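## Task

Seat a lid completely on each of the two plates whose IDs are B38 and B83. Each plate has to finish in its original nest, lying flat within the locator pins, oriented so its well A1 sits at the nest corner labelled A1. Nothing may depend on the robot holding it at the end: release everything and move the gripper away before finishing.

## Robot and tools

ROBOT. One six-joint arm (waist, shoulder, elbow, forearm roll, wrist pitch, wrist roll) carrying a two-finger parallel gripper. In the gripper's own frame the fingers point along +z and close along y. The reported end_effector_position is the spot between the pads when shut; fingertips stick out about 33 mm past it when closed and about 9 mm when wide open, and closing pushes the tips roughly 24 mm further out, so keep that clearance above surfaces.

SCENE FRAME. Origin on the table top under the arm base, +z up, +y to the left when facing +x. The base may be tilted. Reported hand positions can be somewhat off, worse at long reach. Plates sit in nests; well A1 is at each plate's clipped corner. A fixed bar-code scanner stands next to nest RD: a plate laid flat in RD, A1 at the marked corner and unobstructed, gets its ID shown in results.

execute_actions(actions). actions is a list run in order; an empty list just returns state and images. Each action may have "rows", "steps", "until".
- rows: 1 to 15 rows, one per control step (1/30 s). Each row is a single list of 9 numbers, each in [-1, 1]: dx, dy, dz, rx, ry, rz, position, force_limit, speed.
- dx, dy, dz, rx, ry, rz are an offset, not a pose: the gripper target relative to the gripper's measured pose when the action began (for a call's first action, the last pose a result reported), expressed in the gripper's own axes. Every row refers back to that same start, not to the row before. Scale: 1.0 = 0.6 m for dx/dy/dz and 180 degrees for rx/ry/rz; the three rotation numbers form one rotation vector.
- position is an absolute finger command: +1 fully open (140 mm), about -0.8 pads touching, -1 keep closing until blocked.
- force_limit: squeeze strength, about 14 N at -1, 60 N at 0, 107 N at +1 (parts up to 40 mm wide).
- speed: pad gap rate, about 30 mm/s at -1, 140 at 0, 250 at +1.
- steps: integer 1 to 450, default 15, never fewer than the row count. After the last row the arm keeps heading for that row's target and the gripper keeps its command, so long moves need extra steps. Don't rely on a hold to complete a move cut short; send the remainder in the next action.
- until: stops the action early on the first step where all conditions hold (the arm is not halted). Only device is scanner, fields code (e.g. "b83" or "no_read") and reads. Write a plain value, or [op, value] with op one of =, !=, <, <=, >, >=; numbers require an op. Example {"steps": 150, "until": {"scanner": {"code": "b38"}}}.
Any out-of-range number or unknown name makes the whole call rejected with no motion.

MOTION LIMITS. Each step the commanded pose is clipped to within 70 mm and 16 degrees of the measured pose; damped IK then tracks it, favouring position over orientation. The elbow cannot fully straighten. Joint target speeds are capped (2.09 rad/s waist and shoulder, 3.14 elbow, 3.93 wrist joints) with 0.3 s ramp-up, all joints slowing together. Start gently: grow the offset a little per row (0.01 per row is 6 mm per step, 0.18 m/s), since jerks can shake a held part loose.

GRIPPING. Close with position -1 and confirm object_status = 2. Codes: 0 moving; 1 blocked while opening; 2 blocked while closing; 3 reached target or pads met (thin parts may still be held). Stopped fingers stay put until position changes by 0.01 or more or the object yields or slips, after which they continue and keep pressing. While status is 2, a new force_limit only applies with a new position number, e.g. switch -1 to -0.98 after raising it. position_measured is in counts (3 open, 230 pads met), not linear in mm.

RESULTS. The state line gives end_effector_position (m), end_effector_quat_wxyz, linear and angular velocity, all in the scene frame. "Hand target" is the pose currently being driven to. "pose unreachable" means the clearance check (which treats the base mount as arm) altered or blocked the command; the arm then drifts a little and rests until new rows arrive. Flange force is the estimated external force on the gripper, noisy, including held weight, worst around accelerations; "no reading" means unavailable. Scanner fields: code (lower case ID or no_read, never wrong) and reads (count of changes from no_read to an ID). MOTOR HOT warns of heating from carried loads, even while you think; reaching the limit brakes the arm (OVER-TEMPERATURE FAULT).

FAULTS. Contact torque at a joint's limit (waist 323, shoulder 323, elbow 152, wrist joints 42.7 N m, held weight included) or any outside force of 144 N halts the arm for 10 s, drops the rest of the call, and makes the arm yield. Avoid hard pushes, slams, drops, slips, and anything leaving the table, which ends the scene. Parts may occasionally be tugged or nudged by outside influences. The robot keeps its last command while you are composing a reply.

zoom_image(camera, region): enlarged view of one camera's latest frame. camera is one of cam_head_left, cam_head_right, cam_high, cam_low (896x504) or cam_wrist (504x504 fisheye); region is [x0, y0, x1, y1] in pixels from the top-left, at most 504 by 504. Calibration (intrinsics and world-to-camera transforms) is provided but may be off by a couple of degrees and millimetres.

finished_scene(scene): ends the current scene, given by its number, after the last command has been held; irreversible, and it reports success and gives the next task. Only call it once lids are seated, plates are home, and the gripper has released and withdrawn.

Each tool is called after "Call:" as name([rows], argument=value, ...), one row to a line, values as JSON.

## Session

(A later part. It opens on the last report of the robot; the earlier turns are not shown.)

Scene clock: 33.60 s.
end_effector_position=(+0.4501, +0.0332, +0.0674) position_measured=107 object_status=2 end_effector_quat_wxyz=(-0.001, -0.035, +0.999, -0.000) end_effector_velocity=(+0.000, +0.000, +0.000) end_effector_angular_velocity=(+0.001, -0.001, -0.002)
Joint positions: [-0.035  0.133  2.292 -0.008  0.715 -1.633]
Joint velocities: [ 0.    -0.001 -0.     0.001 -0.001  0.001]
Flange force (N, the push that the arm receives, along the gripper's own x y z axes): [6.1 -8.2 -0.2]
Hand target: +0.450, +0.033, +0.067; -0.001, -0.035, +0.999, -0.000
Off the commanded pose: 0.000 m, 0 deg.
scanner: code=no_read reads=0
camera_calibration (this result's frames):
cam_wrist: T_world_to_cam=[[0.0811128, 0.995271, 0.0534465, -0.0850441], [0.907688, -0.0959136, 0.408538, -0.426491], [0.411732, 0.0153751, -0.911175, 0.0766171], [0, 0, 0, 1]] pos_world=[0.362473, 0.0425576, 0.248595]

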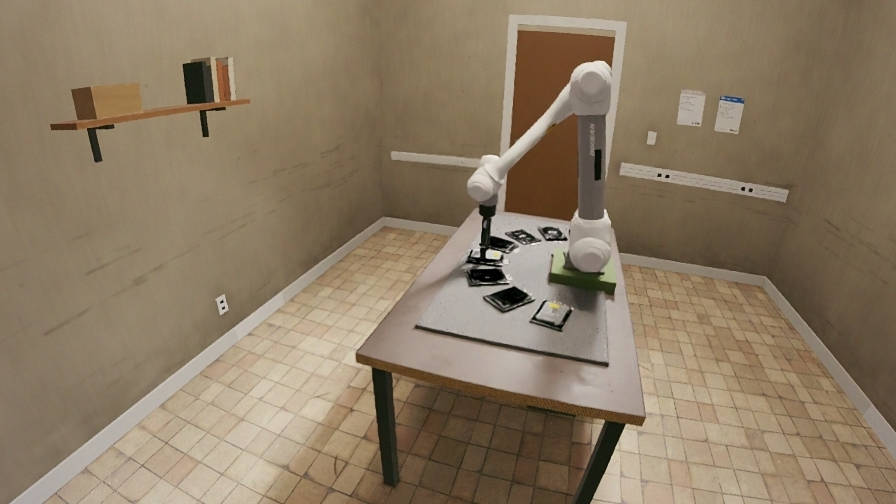

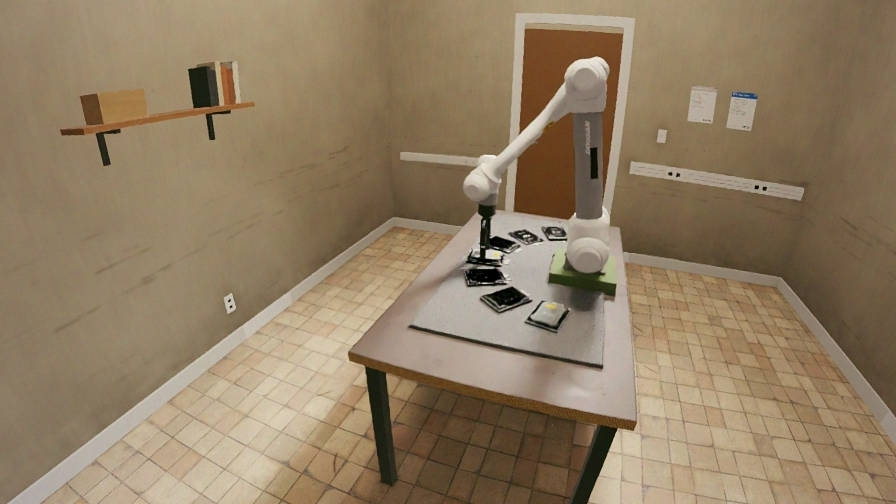

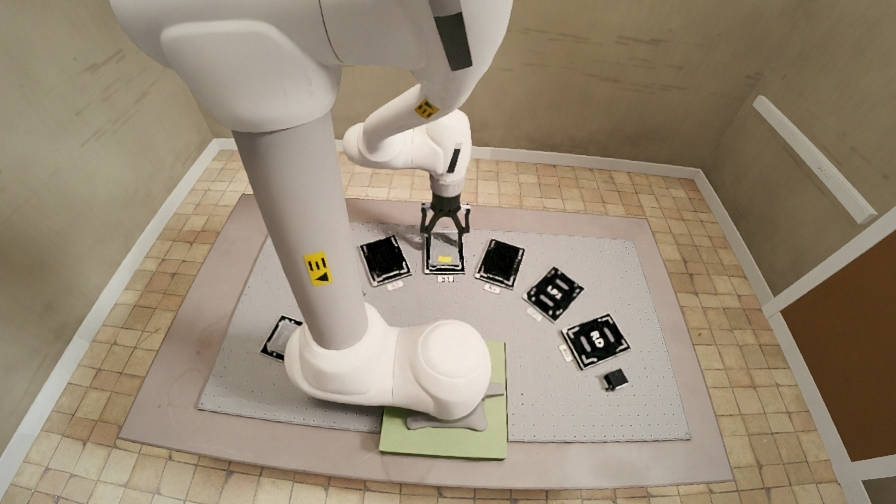

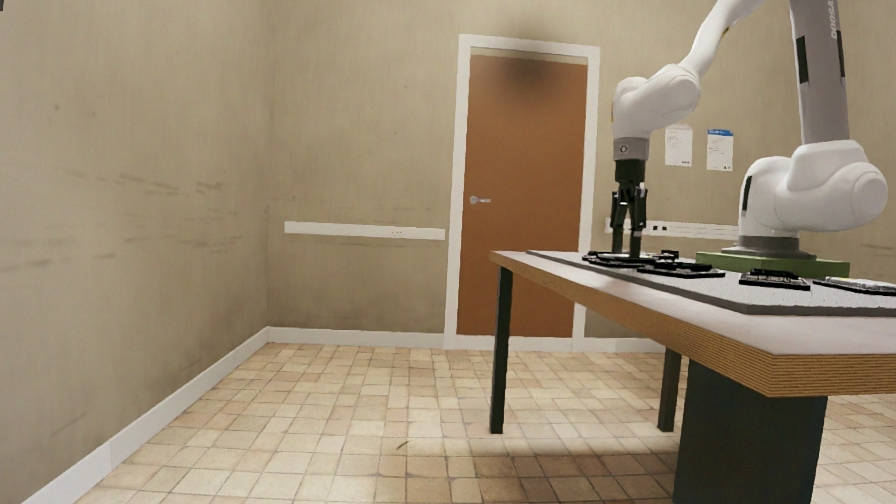

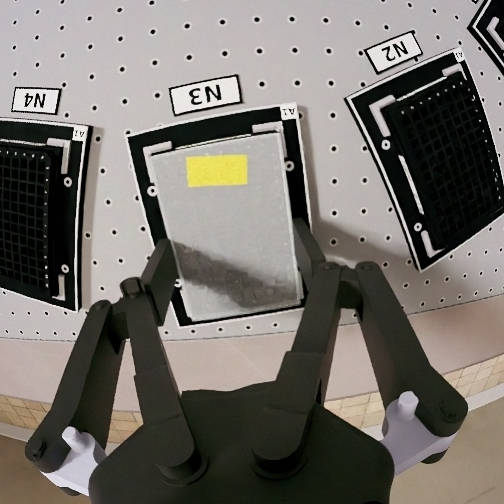

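Call:
execute_actions([
  {"rows": [[0,0,0.0007,0,0,0,-0.98,0.3,-0.4],[0,0,0.0014,0,0,0,-0.98,0.3,-0.4]], "steps": 5},
])

Scene clock: 33.93 s.
end_effector_position=(+0.4501, +0.0332, +0.0666) position_measured=107 object_status=2 end_effector_quat_wxyz=(-0.001, -0.035, +0.999, -0.000) end_effector_velocity=(+0.000, +0.001, -0.002) end_effector_angular_velocity=(+0.002, -0.001, -0.002)
Joint positions: [-0.035  0.134  2.292 -0.008  0.713 -1.633]
Joint velocities: [-0.     0.004  0.001  0.003 -0.006  0.   ]
Flange force (N, the push that the arm receives, along the gripper's own x y z axes): [3.2 -7.1 1.0]
Hand target: +0.450, +0.033, +0.067; -0.001, -0.035, +0.999, -0.000
Off the commanded pose: 0.000 m, 0 deg.
scanner: code=no_read reads=0
camera_calibration (this result's frames):
cam_wrist: T_world_to_cam=[[0.081115, 0.99527, 0.0534559, -0.0850102], [0.907692, -0.0959193, 0.408527, -0.426205], [0.411722, 0.0153838, -0.911179, 0.0759819], [0, 0, 0, 1]] pos_world=[0.362475, 0.042558, 0.247894]

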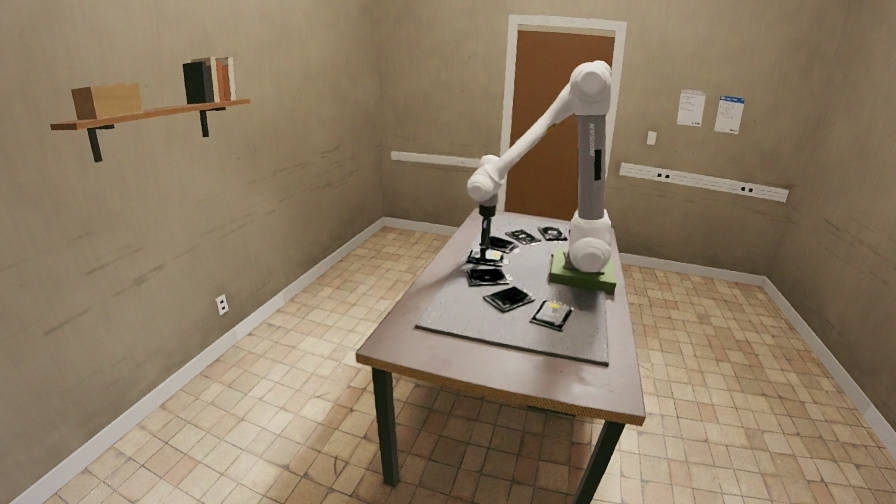

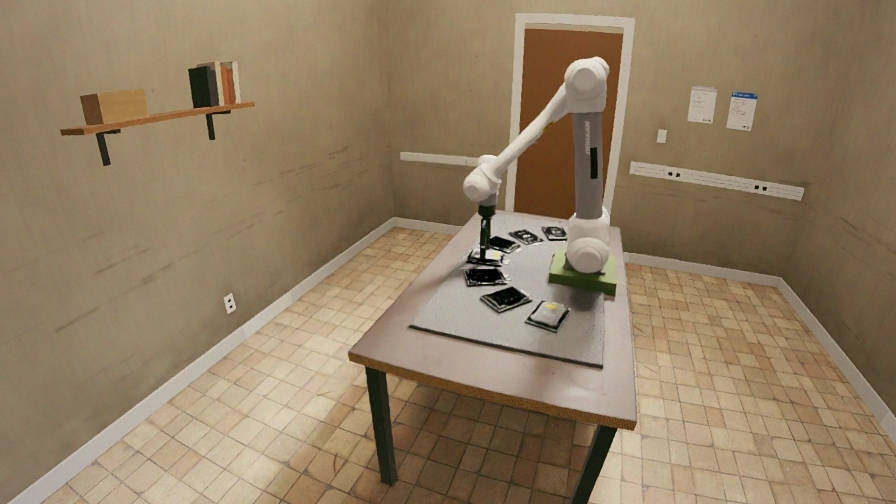

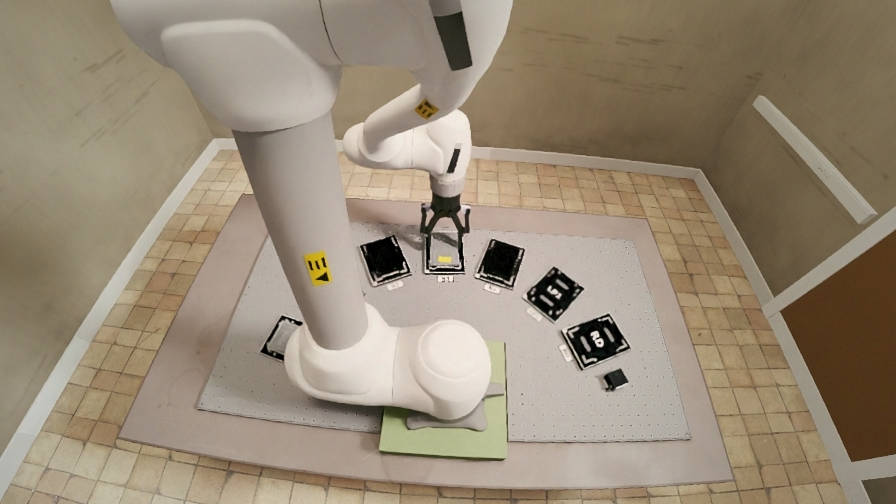

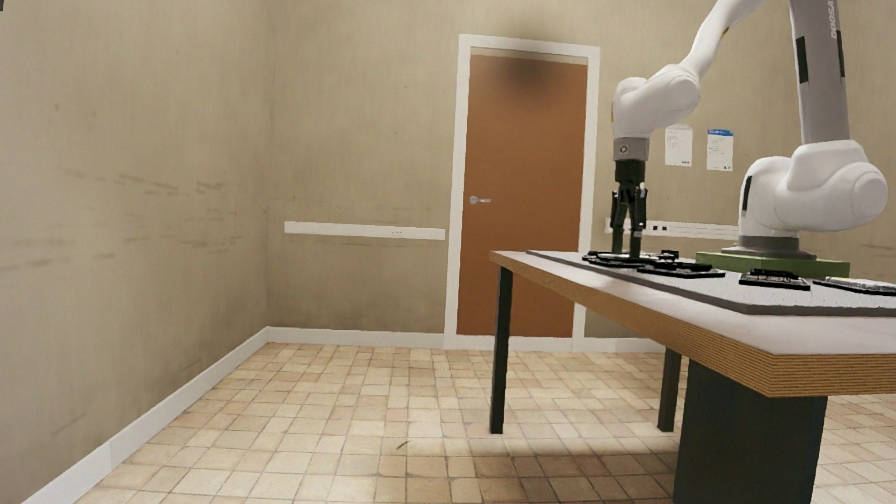

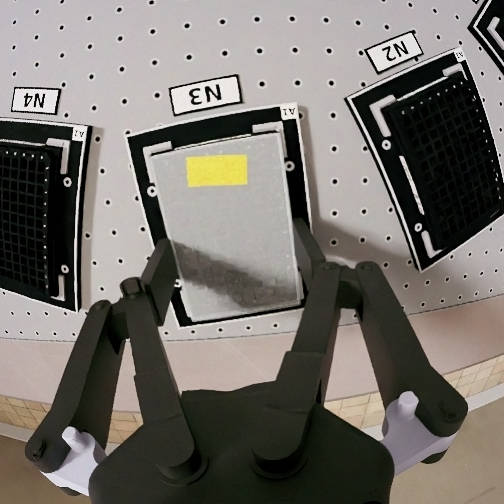

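Call:
execute_actions([
  {"rows": [[0,0,0.0006,0,0,0,-0.98,0.3,-0.4],[0,0,0.0012,0,0,0,-0.98,0.3,-0.4]], "steps": 5},
])

Scene clock: 34.17 s.
end_effector_position=(+0.4501, +0.0332, +0.0661) position_measured=107 object_status=2 end_effector_quat_wxyz=(-0.001, -0.035, +0.999, -0.000) end_effector_velocity=(+0.000, -0.000, -0.001) end_effector_angular_velocity=(-0.000, -0.001, +0.002)
Joint positions: [-0.035  0.135  2.293 -0.008  0.712 -1.633]
Joint velocities: [-0.     0.002  0.001 -0.    -0.004 -0.001]
Flange force (N, the push that the arm receives, along the gripper's own x y z axes): [5.7 -9.8 -16.8]
Hand target: +0.450, +0.033, +0.066; -0.001, -0.035, +0.999, -0.000
Off the commanded pose: 0.000 m, 0 deg.
scanner: code=no_read reads=0
camera_calibration (this result's frames):
cam_wrist: T_world_to_cam=[[0.0811144, 0.99527, 0.0534694, -0.0849857], [0.907668, -0.0959252, 0.40858, -0.426007], [0.411777, 0.0153907, -0.911155, 0.0754352], [0, 0, 0, 1]] pos_world=[0.362504, 0.0425579, 0.247335]

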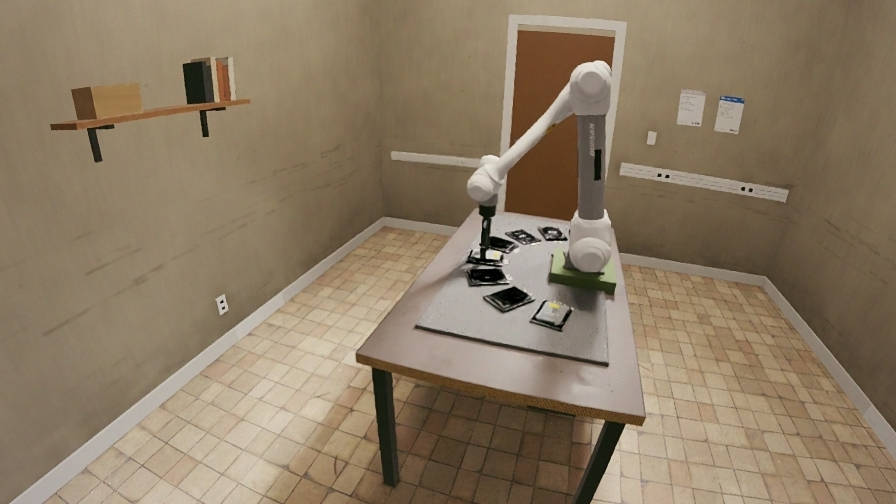

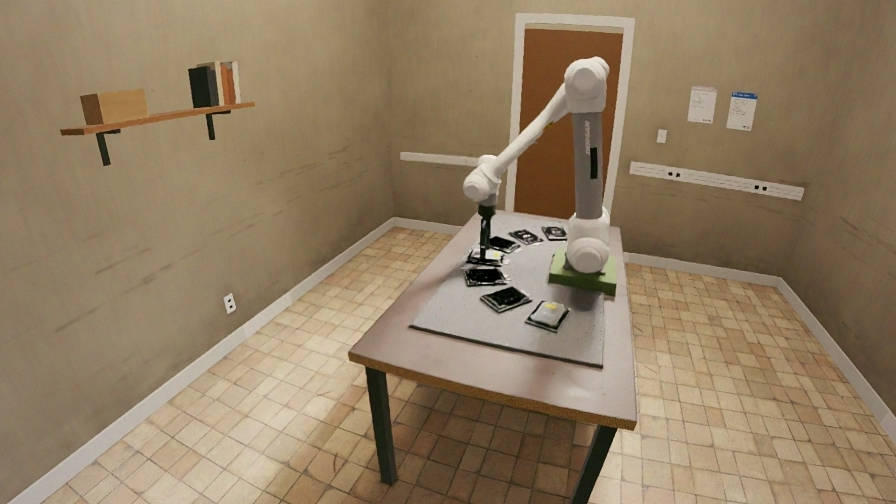

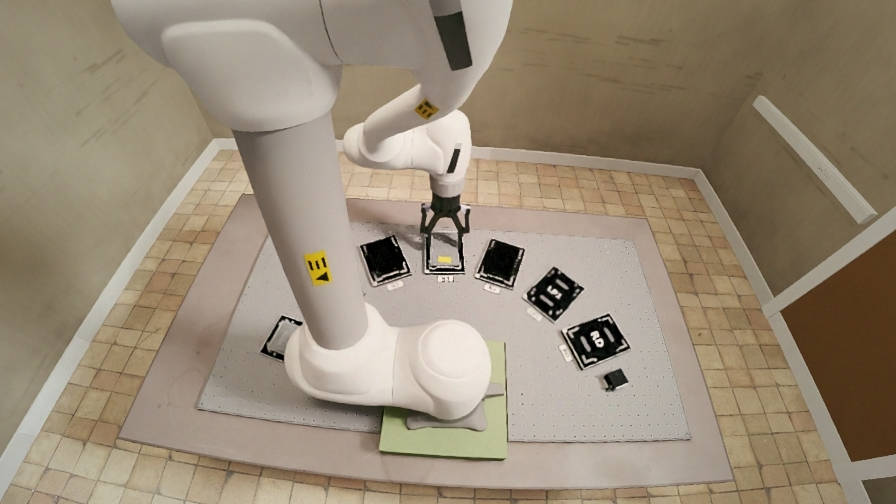

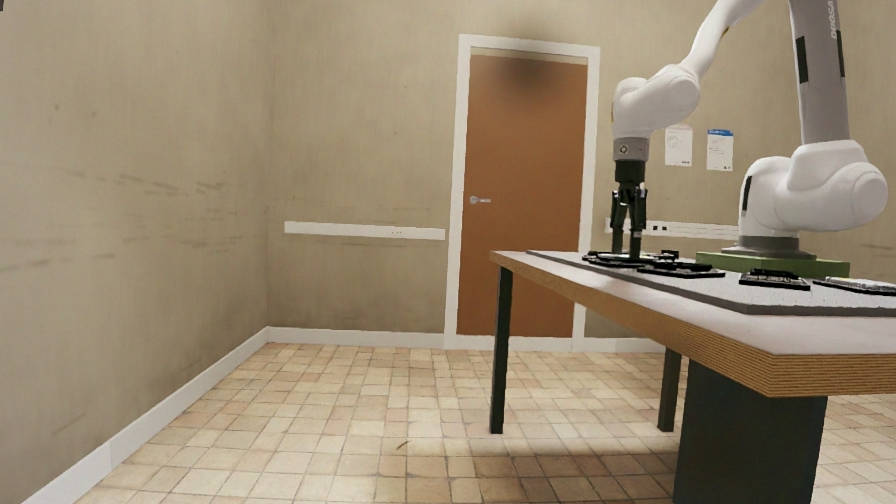

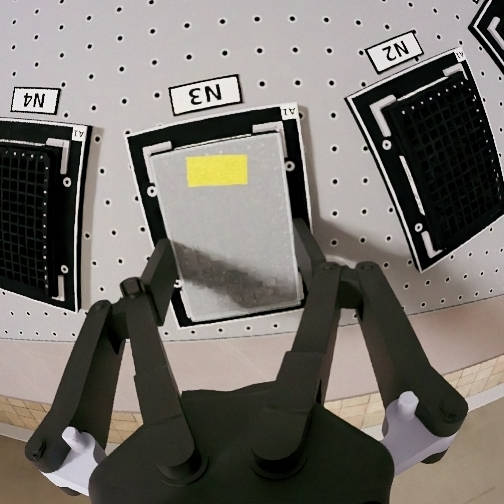

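Call:
zoom_image(camera="cam_wrist", region=[324, 20, 504, 290])

Call:
zoom_image(camera="cam_high", region=[230, 210, 480, 380])

Region (324, 20, 504, 290) of cam_wrist's 504x504 image, scaled by 1.867, with more detail than that image has.

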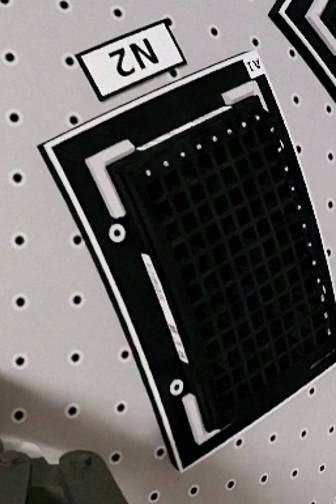

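Region (230, 210, 480, 380) of cam_high's 896x504 image, scaled by 2.016, with more detail than that image has; it fills the top 343 rows of this view, and the rest is white.

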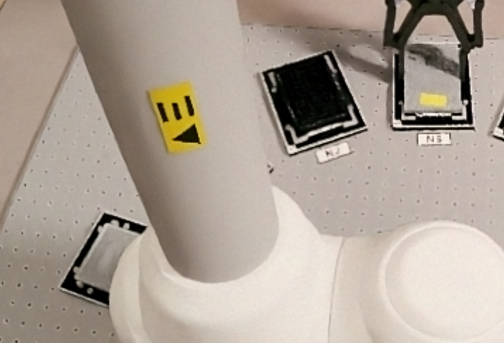

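Call:
zoom_image(camera="cam_high", region=[460, 225, 660, 385])

Region (460, 225, 660, 385) of cam_high's 896x504 image, scaled by 2.520, with more detail than that image has; it fills the top 403 rows of this view, and the rest is white.

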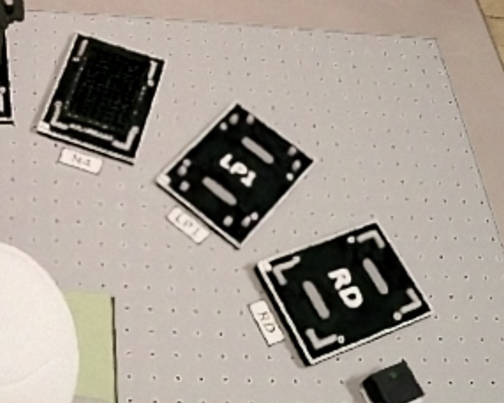

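Call:
zoom_image(camera="cam_head_left", region=[450, 215, 620, 345])

Region (450, 215, 620, 345) of cam_head_left's 896x504 image, scaled by 2.965, with more detail than that image has; it fills the top 385 rows of this view, and the rest is white.

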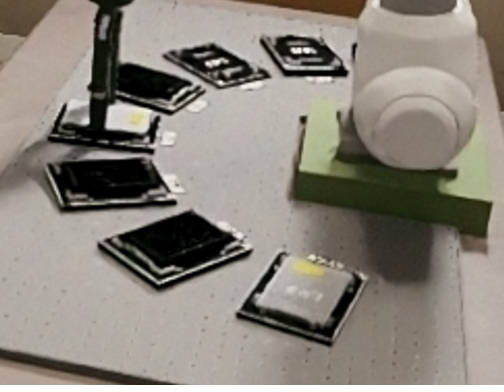

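Call:
execute_actions([
  {"rows": [[0,0,-0.0004,0,0,0,0.3,0,0.0]], "steps": 6},
  {"rows": [[0,0,-0.005,0,0,0,0.3,0,0],[0,0,-0.013,0,0,0,0.3,0,0],[0,0,-0.022,0,0,0,0.3,0,0],[0,0,-0.030,0,0,0,0.3,0,0],[0,0,-0.032,0,0,0,0.3,0,0],[0.0051,0.0067,-0.032,0,0,-0.004,0.3,0,0],[0.0152,0.0200,-0.032,0,0,-0.012,0.3,0,0],[0.0305,0.0400,-0.032,0,0,-0.024,0.3,0,0],[0.0508,0.0667,-0.032,0,0,-0.040,0.3,0,0],[0.0762,0.1000,-0.032,0,0,-0.058,0.3,0,0],[0.1067,0.1400,-0.032,0,0,-0.078,0.3,0,0],[0.1423,0.1867,-0.032,0,0,-0.10,0.3,0,0],[0.2033,0.2667,-0.030,0,0,-0.13,0.3,0,0],[0.3049,0.4001,-0.026,0,0,-0.17,0.3,0,0],[0.5082,0.6668,-0.0162,0,0,-0.4083,0.3,0,0]], "steps": 66},
])

Scene clock: 41.50 s.
end_effector_position=(+0.1169, +0.4118, +0.0772) position_measured=91 object_status=3 end_effector_quat_wxyz=(-0.001, -0.626, +0.780, +0.002) end_effector_velocity=(-0.000, -0.000, -0.000) end_effector_angular_velocity=(-0.001, +0.001, -0.001)
Joint positions: [ 1.178  0.091  2.324 -0.003  0.73  -1.707]
Joint velocities: [-0.     0.001  0.     0.001  0.001 -0.   ]
Flange force (N, the push that the arm receives, along the gripper's own x y z axes): [-0.1 -4.0 6.4]
Flange force at the end of the 1st action (N, along the gripper's axes at the end of the call): [0.9 -1.2 4.6]
Hand target: +0.117, +0.412, +0.077; -0.001, -0.626, +0.780, +0.002
Off the commanded pose: 0.001 m, 0 deg.
scanner: code=no_read reads=0
camera_calibration (this result's frames):
cam_wrist: T_world_to_cam=[[-0.93104, 0.360353, 0.0575398, -0.0558541], [0.351077, 0.841508, 0.410621, -0.41292], [0.0995481, 0.402505, -0.909989, 0.0938973], [0, 0, 0, 1]] pos_world=[0.0836172, 0.329809, 0.258213]

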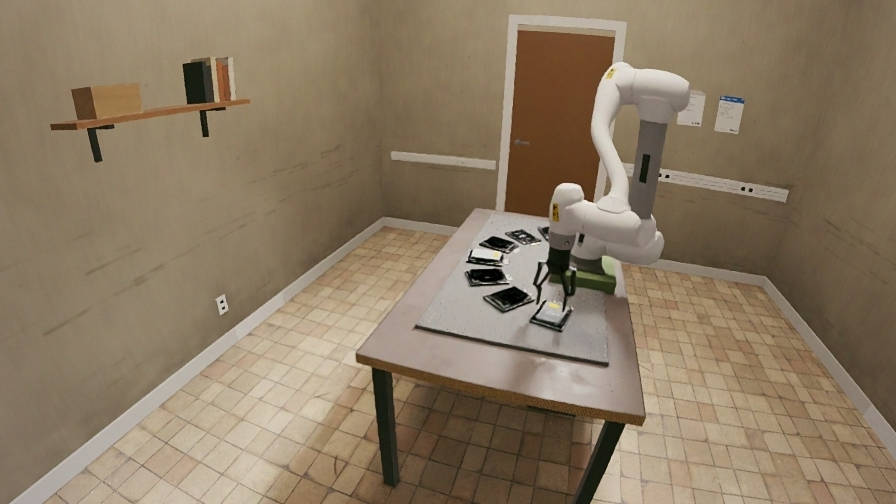

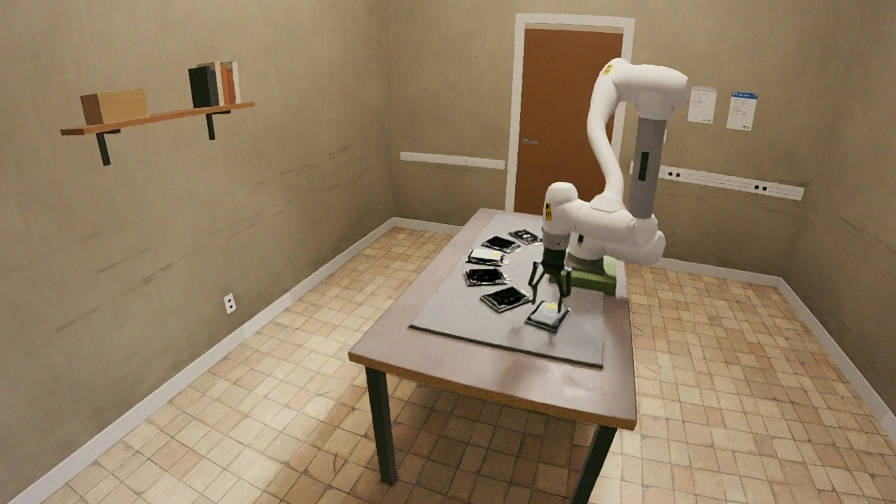

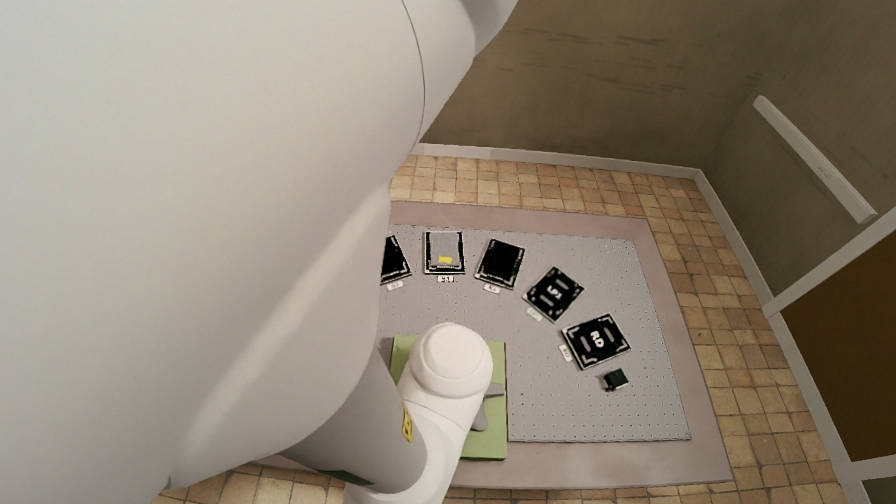

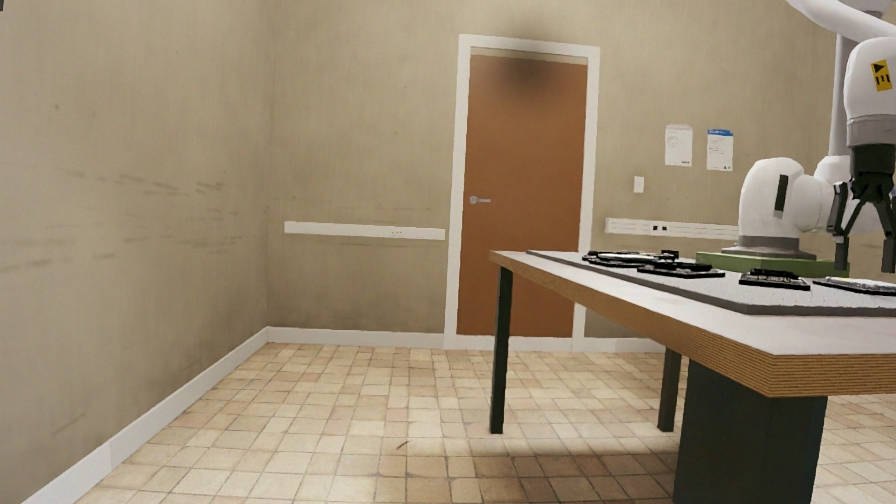

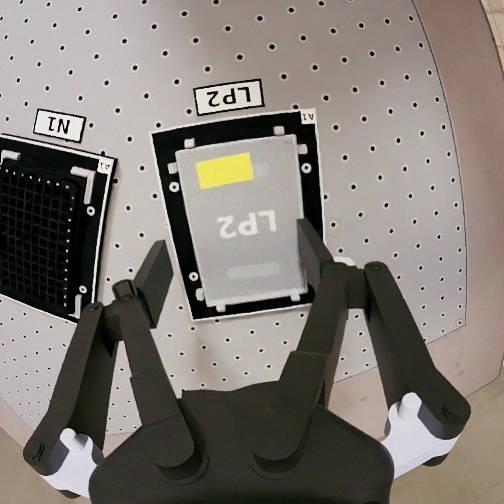

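Call:
zoom_image(camera="cam_wrist", region=[110, 100, 350, 345])

Region (110, 100, 350, 345) of cam_wrist's 504x504 image, scaled by 2.057, with more detail than that image has; it fills the left 494 columns of this view, and the rest is white.

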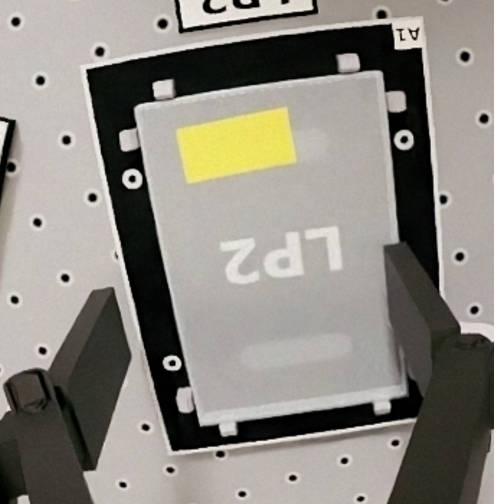

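Call:
execute_actions([
  {"rows": [[-0.0008,0.0032,0.001,0,0,0.001,0.3,0,0],[-0.0022,0.0085,0.003,0,0,0.0027,0.3,0,0],[-0.0039,0.0149,0.006,0,0,0.0047,0.3,0,0],[-0.0050,0.0192,0.010,0,0,0.006,0.3,0,0],[-0.0055,0.0213,0.014,0,0,0.0067,0.3,0,0],[-0.0055,0.0213,0.018,0,0,0.0067,0.3,0,0],[-0.0055,0.0213,0.022,0,0,0.0067,0.3,0,0],[-0.0055,0.0213,0.025,0,0,0.0067,0.3,0,0],[-0.0055,0.0213,0.028,0,0,0.0067,0.3,0,0],[-0.0055,0.0213,0.030,0,0,0.0067,0.3,0,0],[-0.0055,0.0213,0.0315,0,0,0.0067,0.3,0,0],[-0.0055,0.0213,0.032,0,0,0.0067,0.3,0,0]], "steps": 19},
])

Call:
zoom_image(camera="cam_wrist", region=[110, 100, 350, 345])

Scene clock: 43.43 s.
end_effector_position=(+0.1050, +0.4179, +0.0581) position_measured=91 object_status=3 end_effector_quat_wxyz=(-0.001, -0.618, +0.786, +0.002) end_effector_velocity=(-0.000, -0.000, -0.001) end_effector_angular_velocity=(-0.000, +0.000, -0.001)
Joint positions: [ 1.209  0.127  2.334 -0.002  0.684 -1.655]
Joint velocities: [ 0.     0.001  0.001  0.    -0.002  0.001]
Flange force (N, the push that the arm receives, along the gripper's own x y z axes): [4.9 -1.3 1.1]
Hand target: +0.105, +0.418, +0.058; -0.001, -0.618, +0.786, +0.002
Off the commanded pose: 0.000 m, 0 deg.
scanner: code=no_read reads=0
camera_calibration (this result's frames):
cam_wrist: T_world_to_cam=[[-0.923251, 0.379845, 0.0576646, -0.076963], [0.368741, 0.83393, 0.410599, -0.404708], [0.107876, 0.400349, -0.909991, 0.0752782], [0, 0, 0, 1]] pos_world=[0.0700555, 0.336594, 0.239113]

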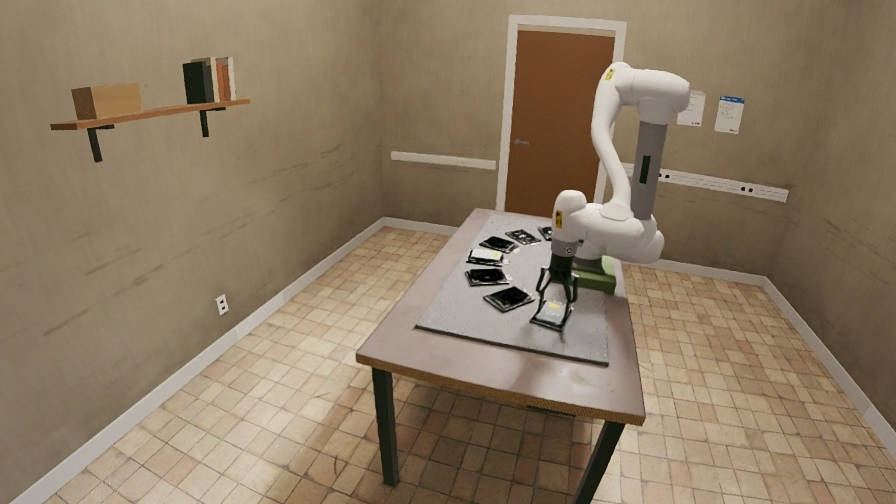

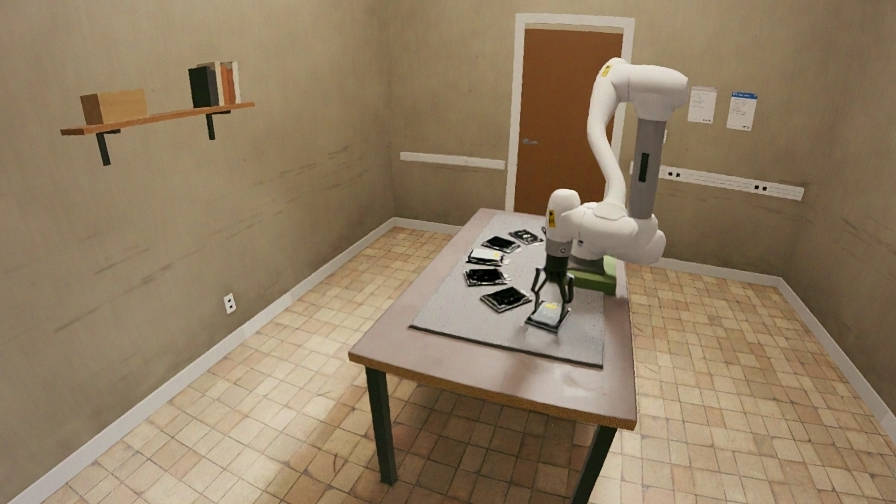

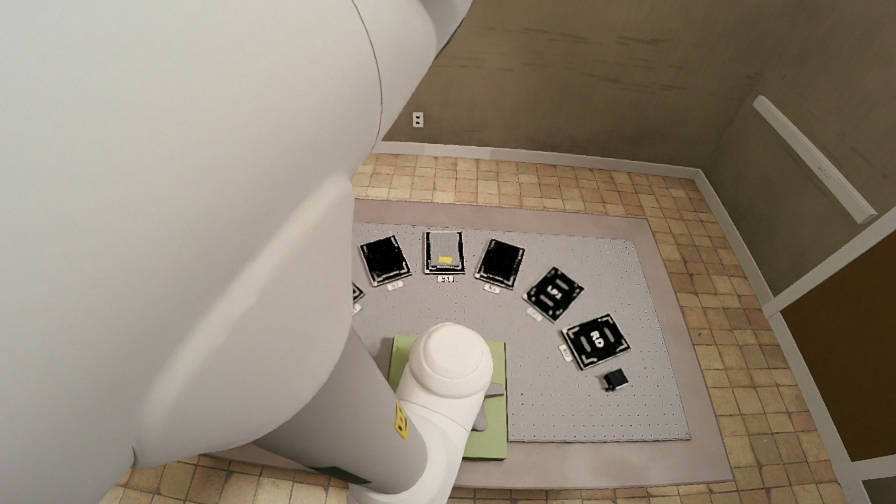

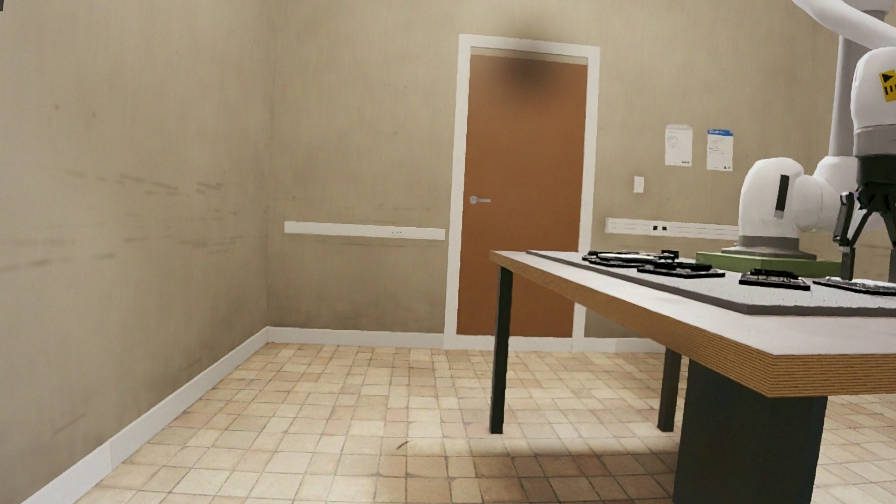

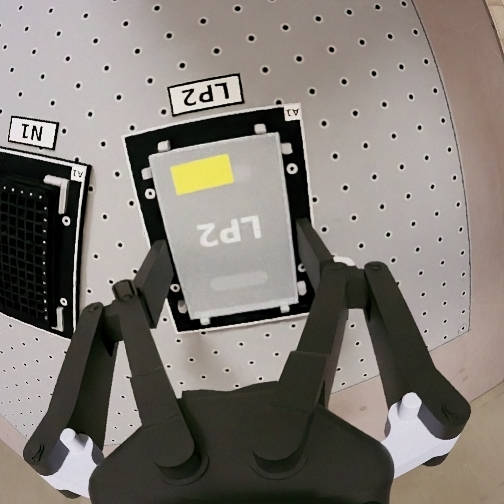

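Region (110, 100, 350, 345) of cam_wrist's 504x504 image, scaled by 2.057, with more detail than that image has; it fills the left 494 columns of this view, and the rest is white.

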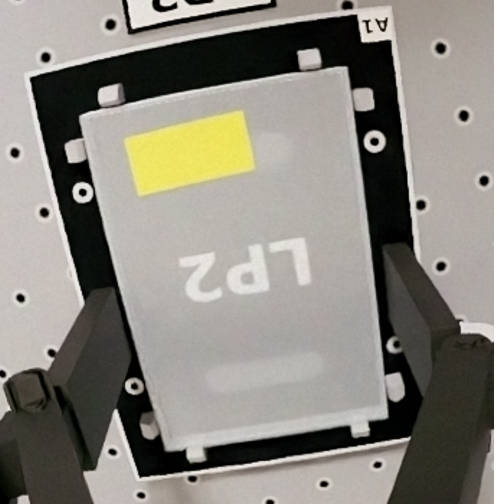

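Call:
execute_actions([
  {"rows": [[0.0002,0,0.0015,0,0,0,0.3,0,0],[0.0004,0,0.003,0,0,0,0.3,0,0],[0.0005,0,0.0042,0,0,0,0.3,0,0]], "steps": 7},
  {"rows": [[0,0,0.0001,0,0,0,-1,-0.5,-0.4]], "steps": 10},
])

Call:
zoom_image(camera="cam_wrist", region=[110, 100, 350, 345])

Scene clock: 44.40 s.
end_effector_position=(+0.1050, +0.4176, +0.0556) position_measured=103 object_status=0 end_effector_quat_wxyz=(-0.001, -0.618, +0.786, +0.002) end_effector_velocity=(-0.000, +0.000, -0.000) end_effector_angular_velocity=(+0.000, -0.000, +0.000)
Joint positions: [ 1.209  0.131  2.336 -0.002  0.678 -1.655]
Joint velocities: [ 0.     0.001 -0.     0.    -0.001  0.   ]
Flange force (N, the push that the arm receives, along the gripper's own x y z axes): [8.8 -2.3 -32.7]
Flange force at the end of the 1st action (N, along the gripper's axes at the end of the call): [2.8 -7.9 2.2]
Hand target: +0.105, +0.418, +0.056; -0.001, -0.618, +0.786, +0.002
Off the commanded pose: 0.000 m, 0 deg.
scanner: code=no_read reads=0
camera_calibration (this result's frames):
cam_wrist: T_world_to_cam=[[-0.923288, 0.379765, 0.0576044, -0.0767633], [0.368648, 0.833981, 0.410578, -0.403458], [0.107882, 0.400318, -0.910004, 0.0732073], [0, 0, 0, 1]] pos_world=[0.0699614, 0.336322, 0.236692]

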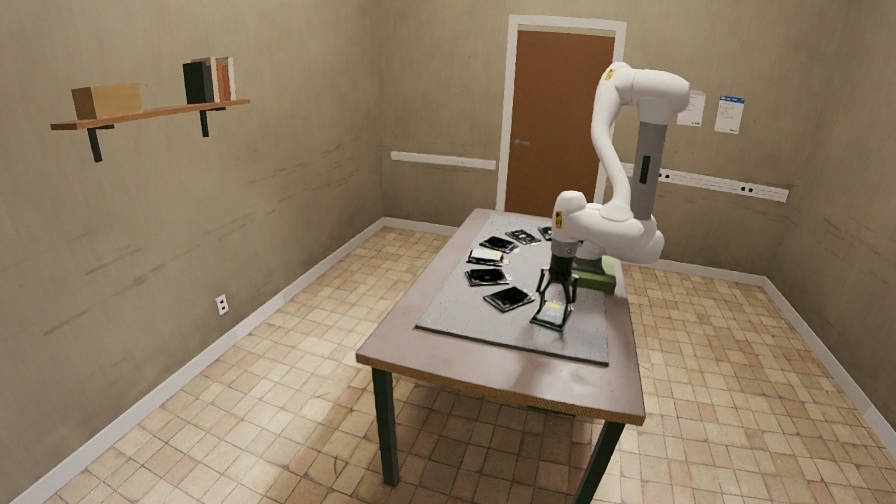

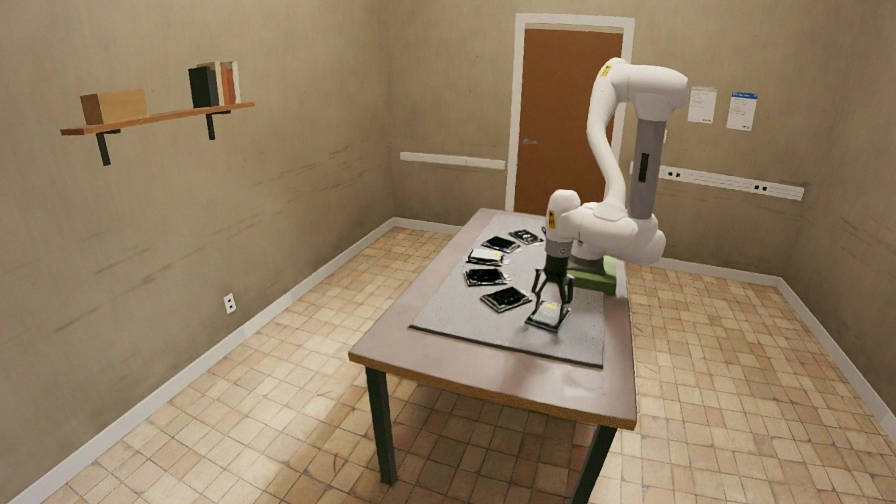

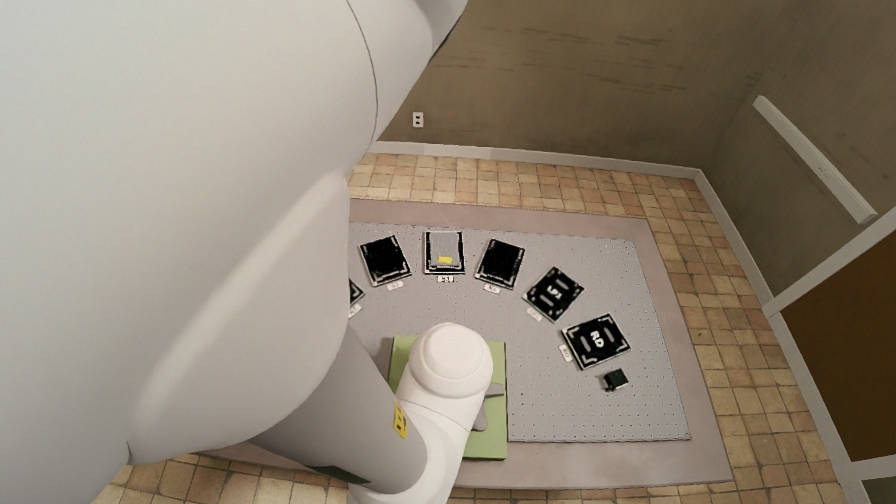

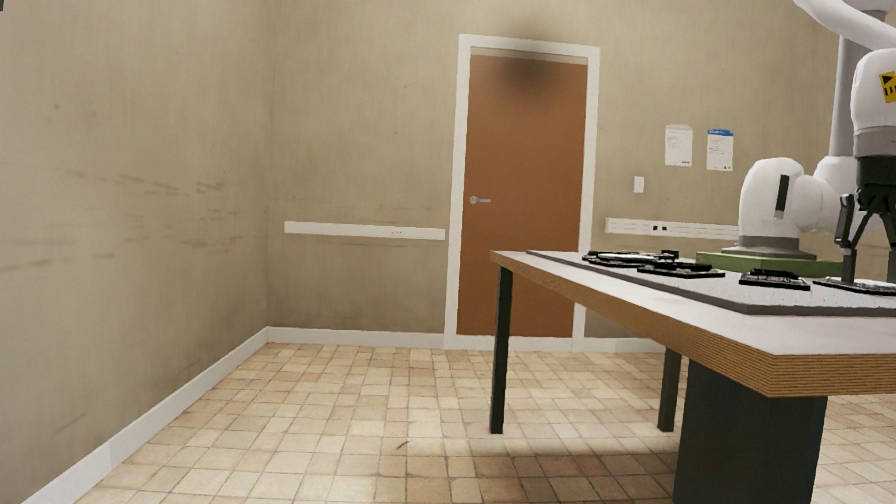

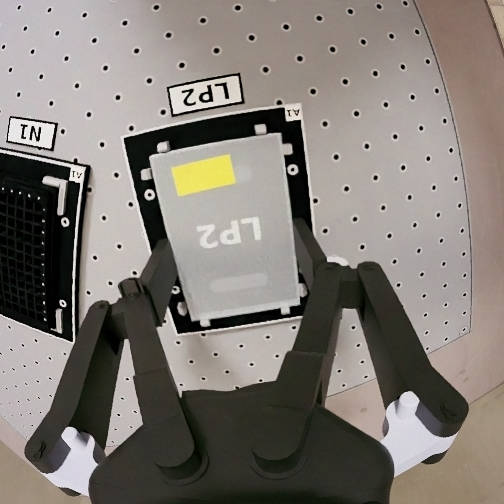

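Region (110, 100, 350, 345) of cam_wrist's 504x504 image, scaled by 2.057, with more detail than that image has; it fills the left 494 columns of this view, and the rest is white.

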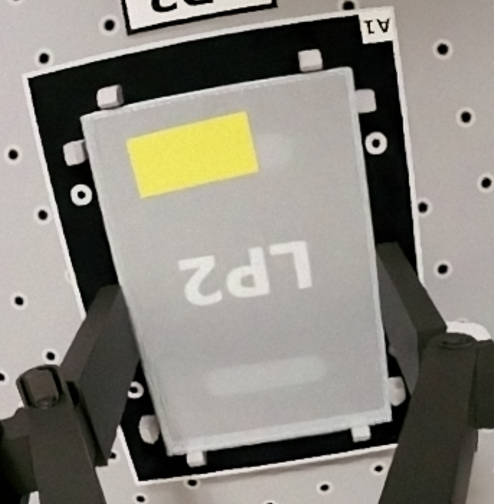

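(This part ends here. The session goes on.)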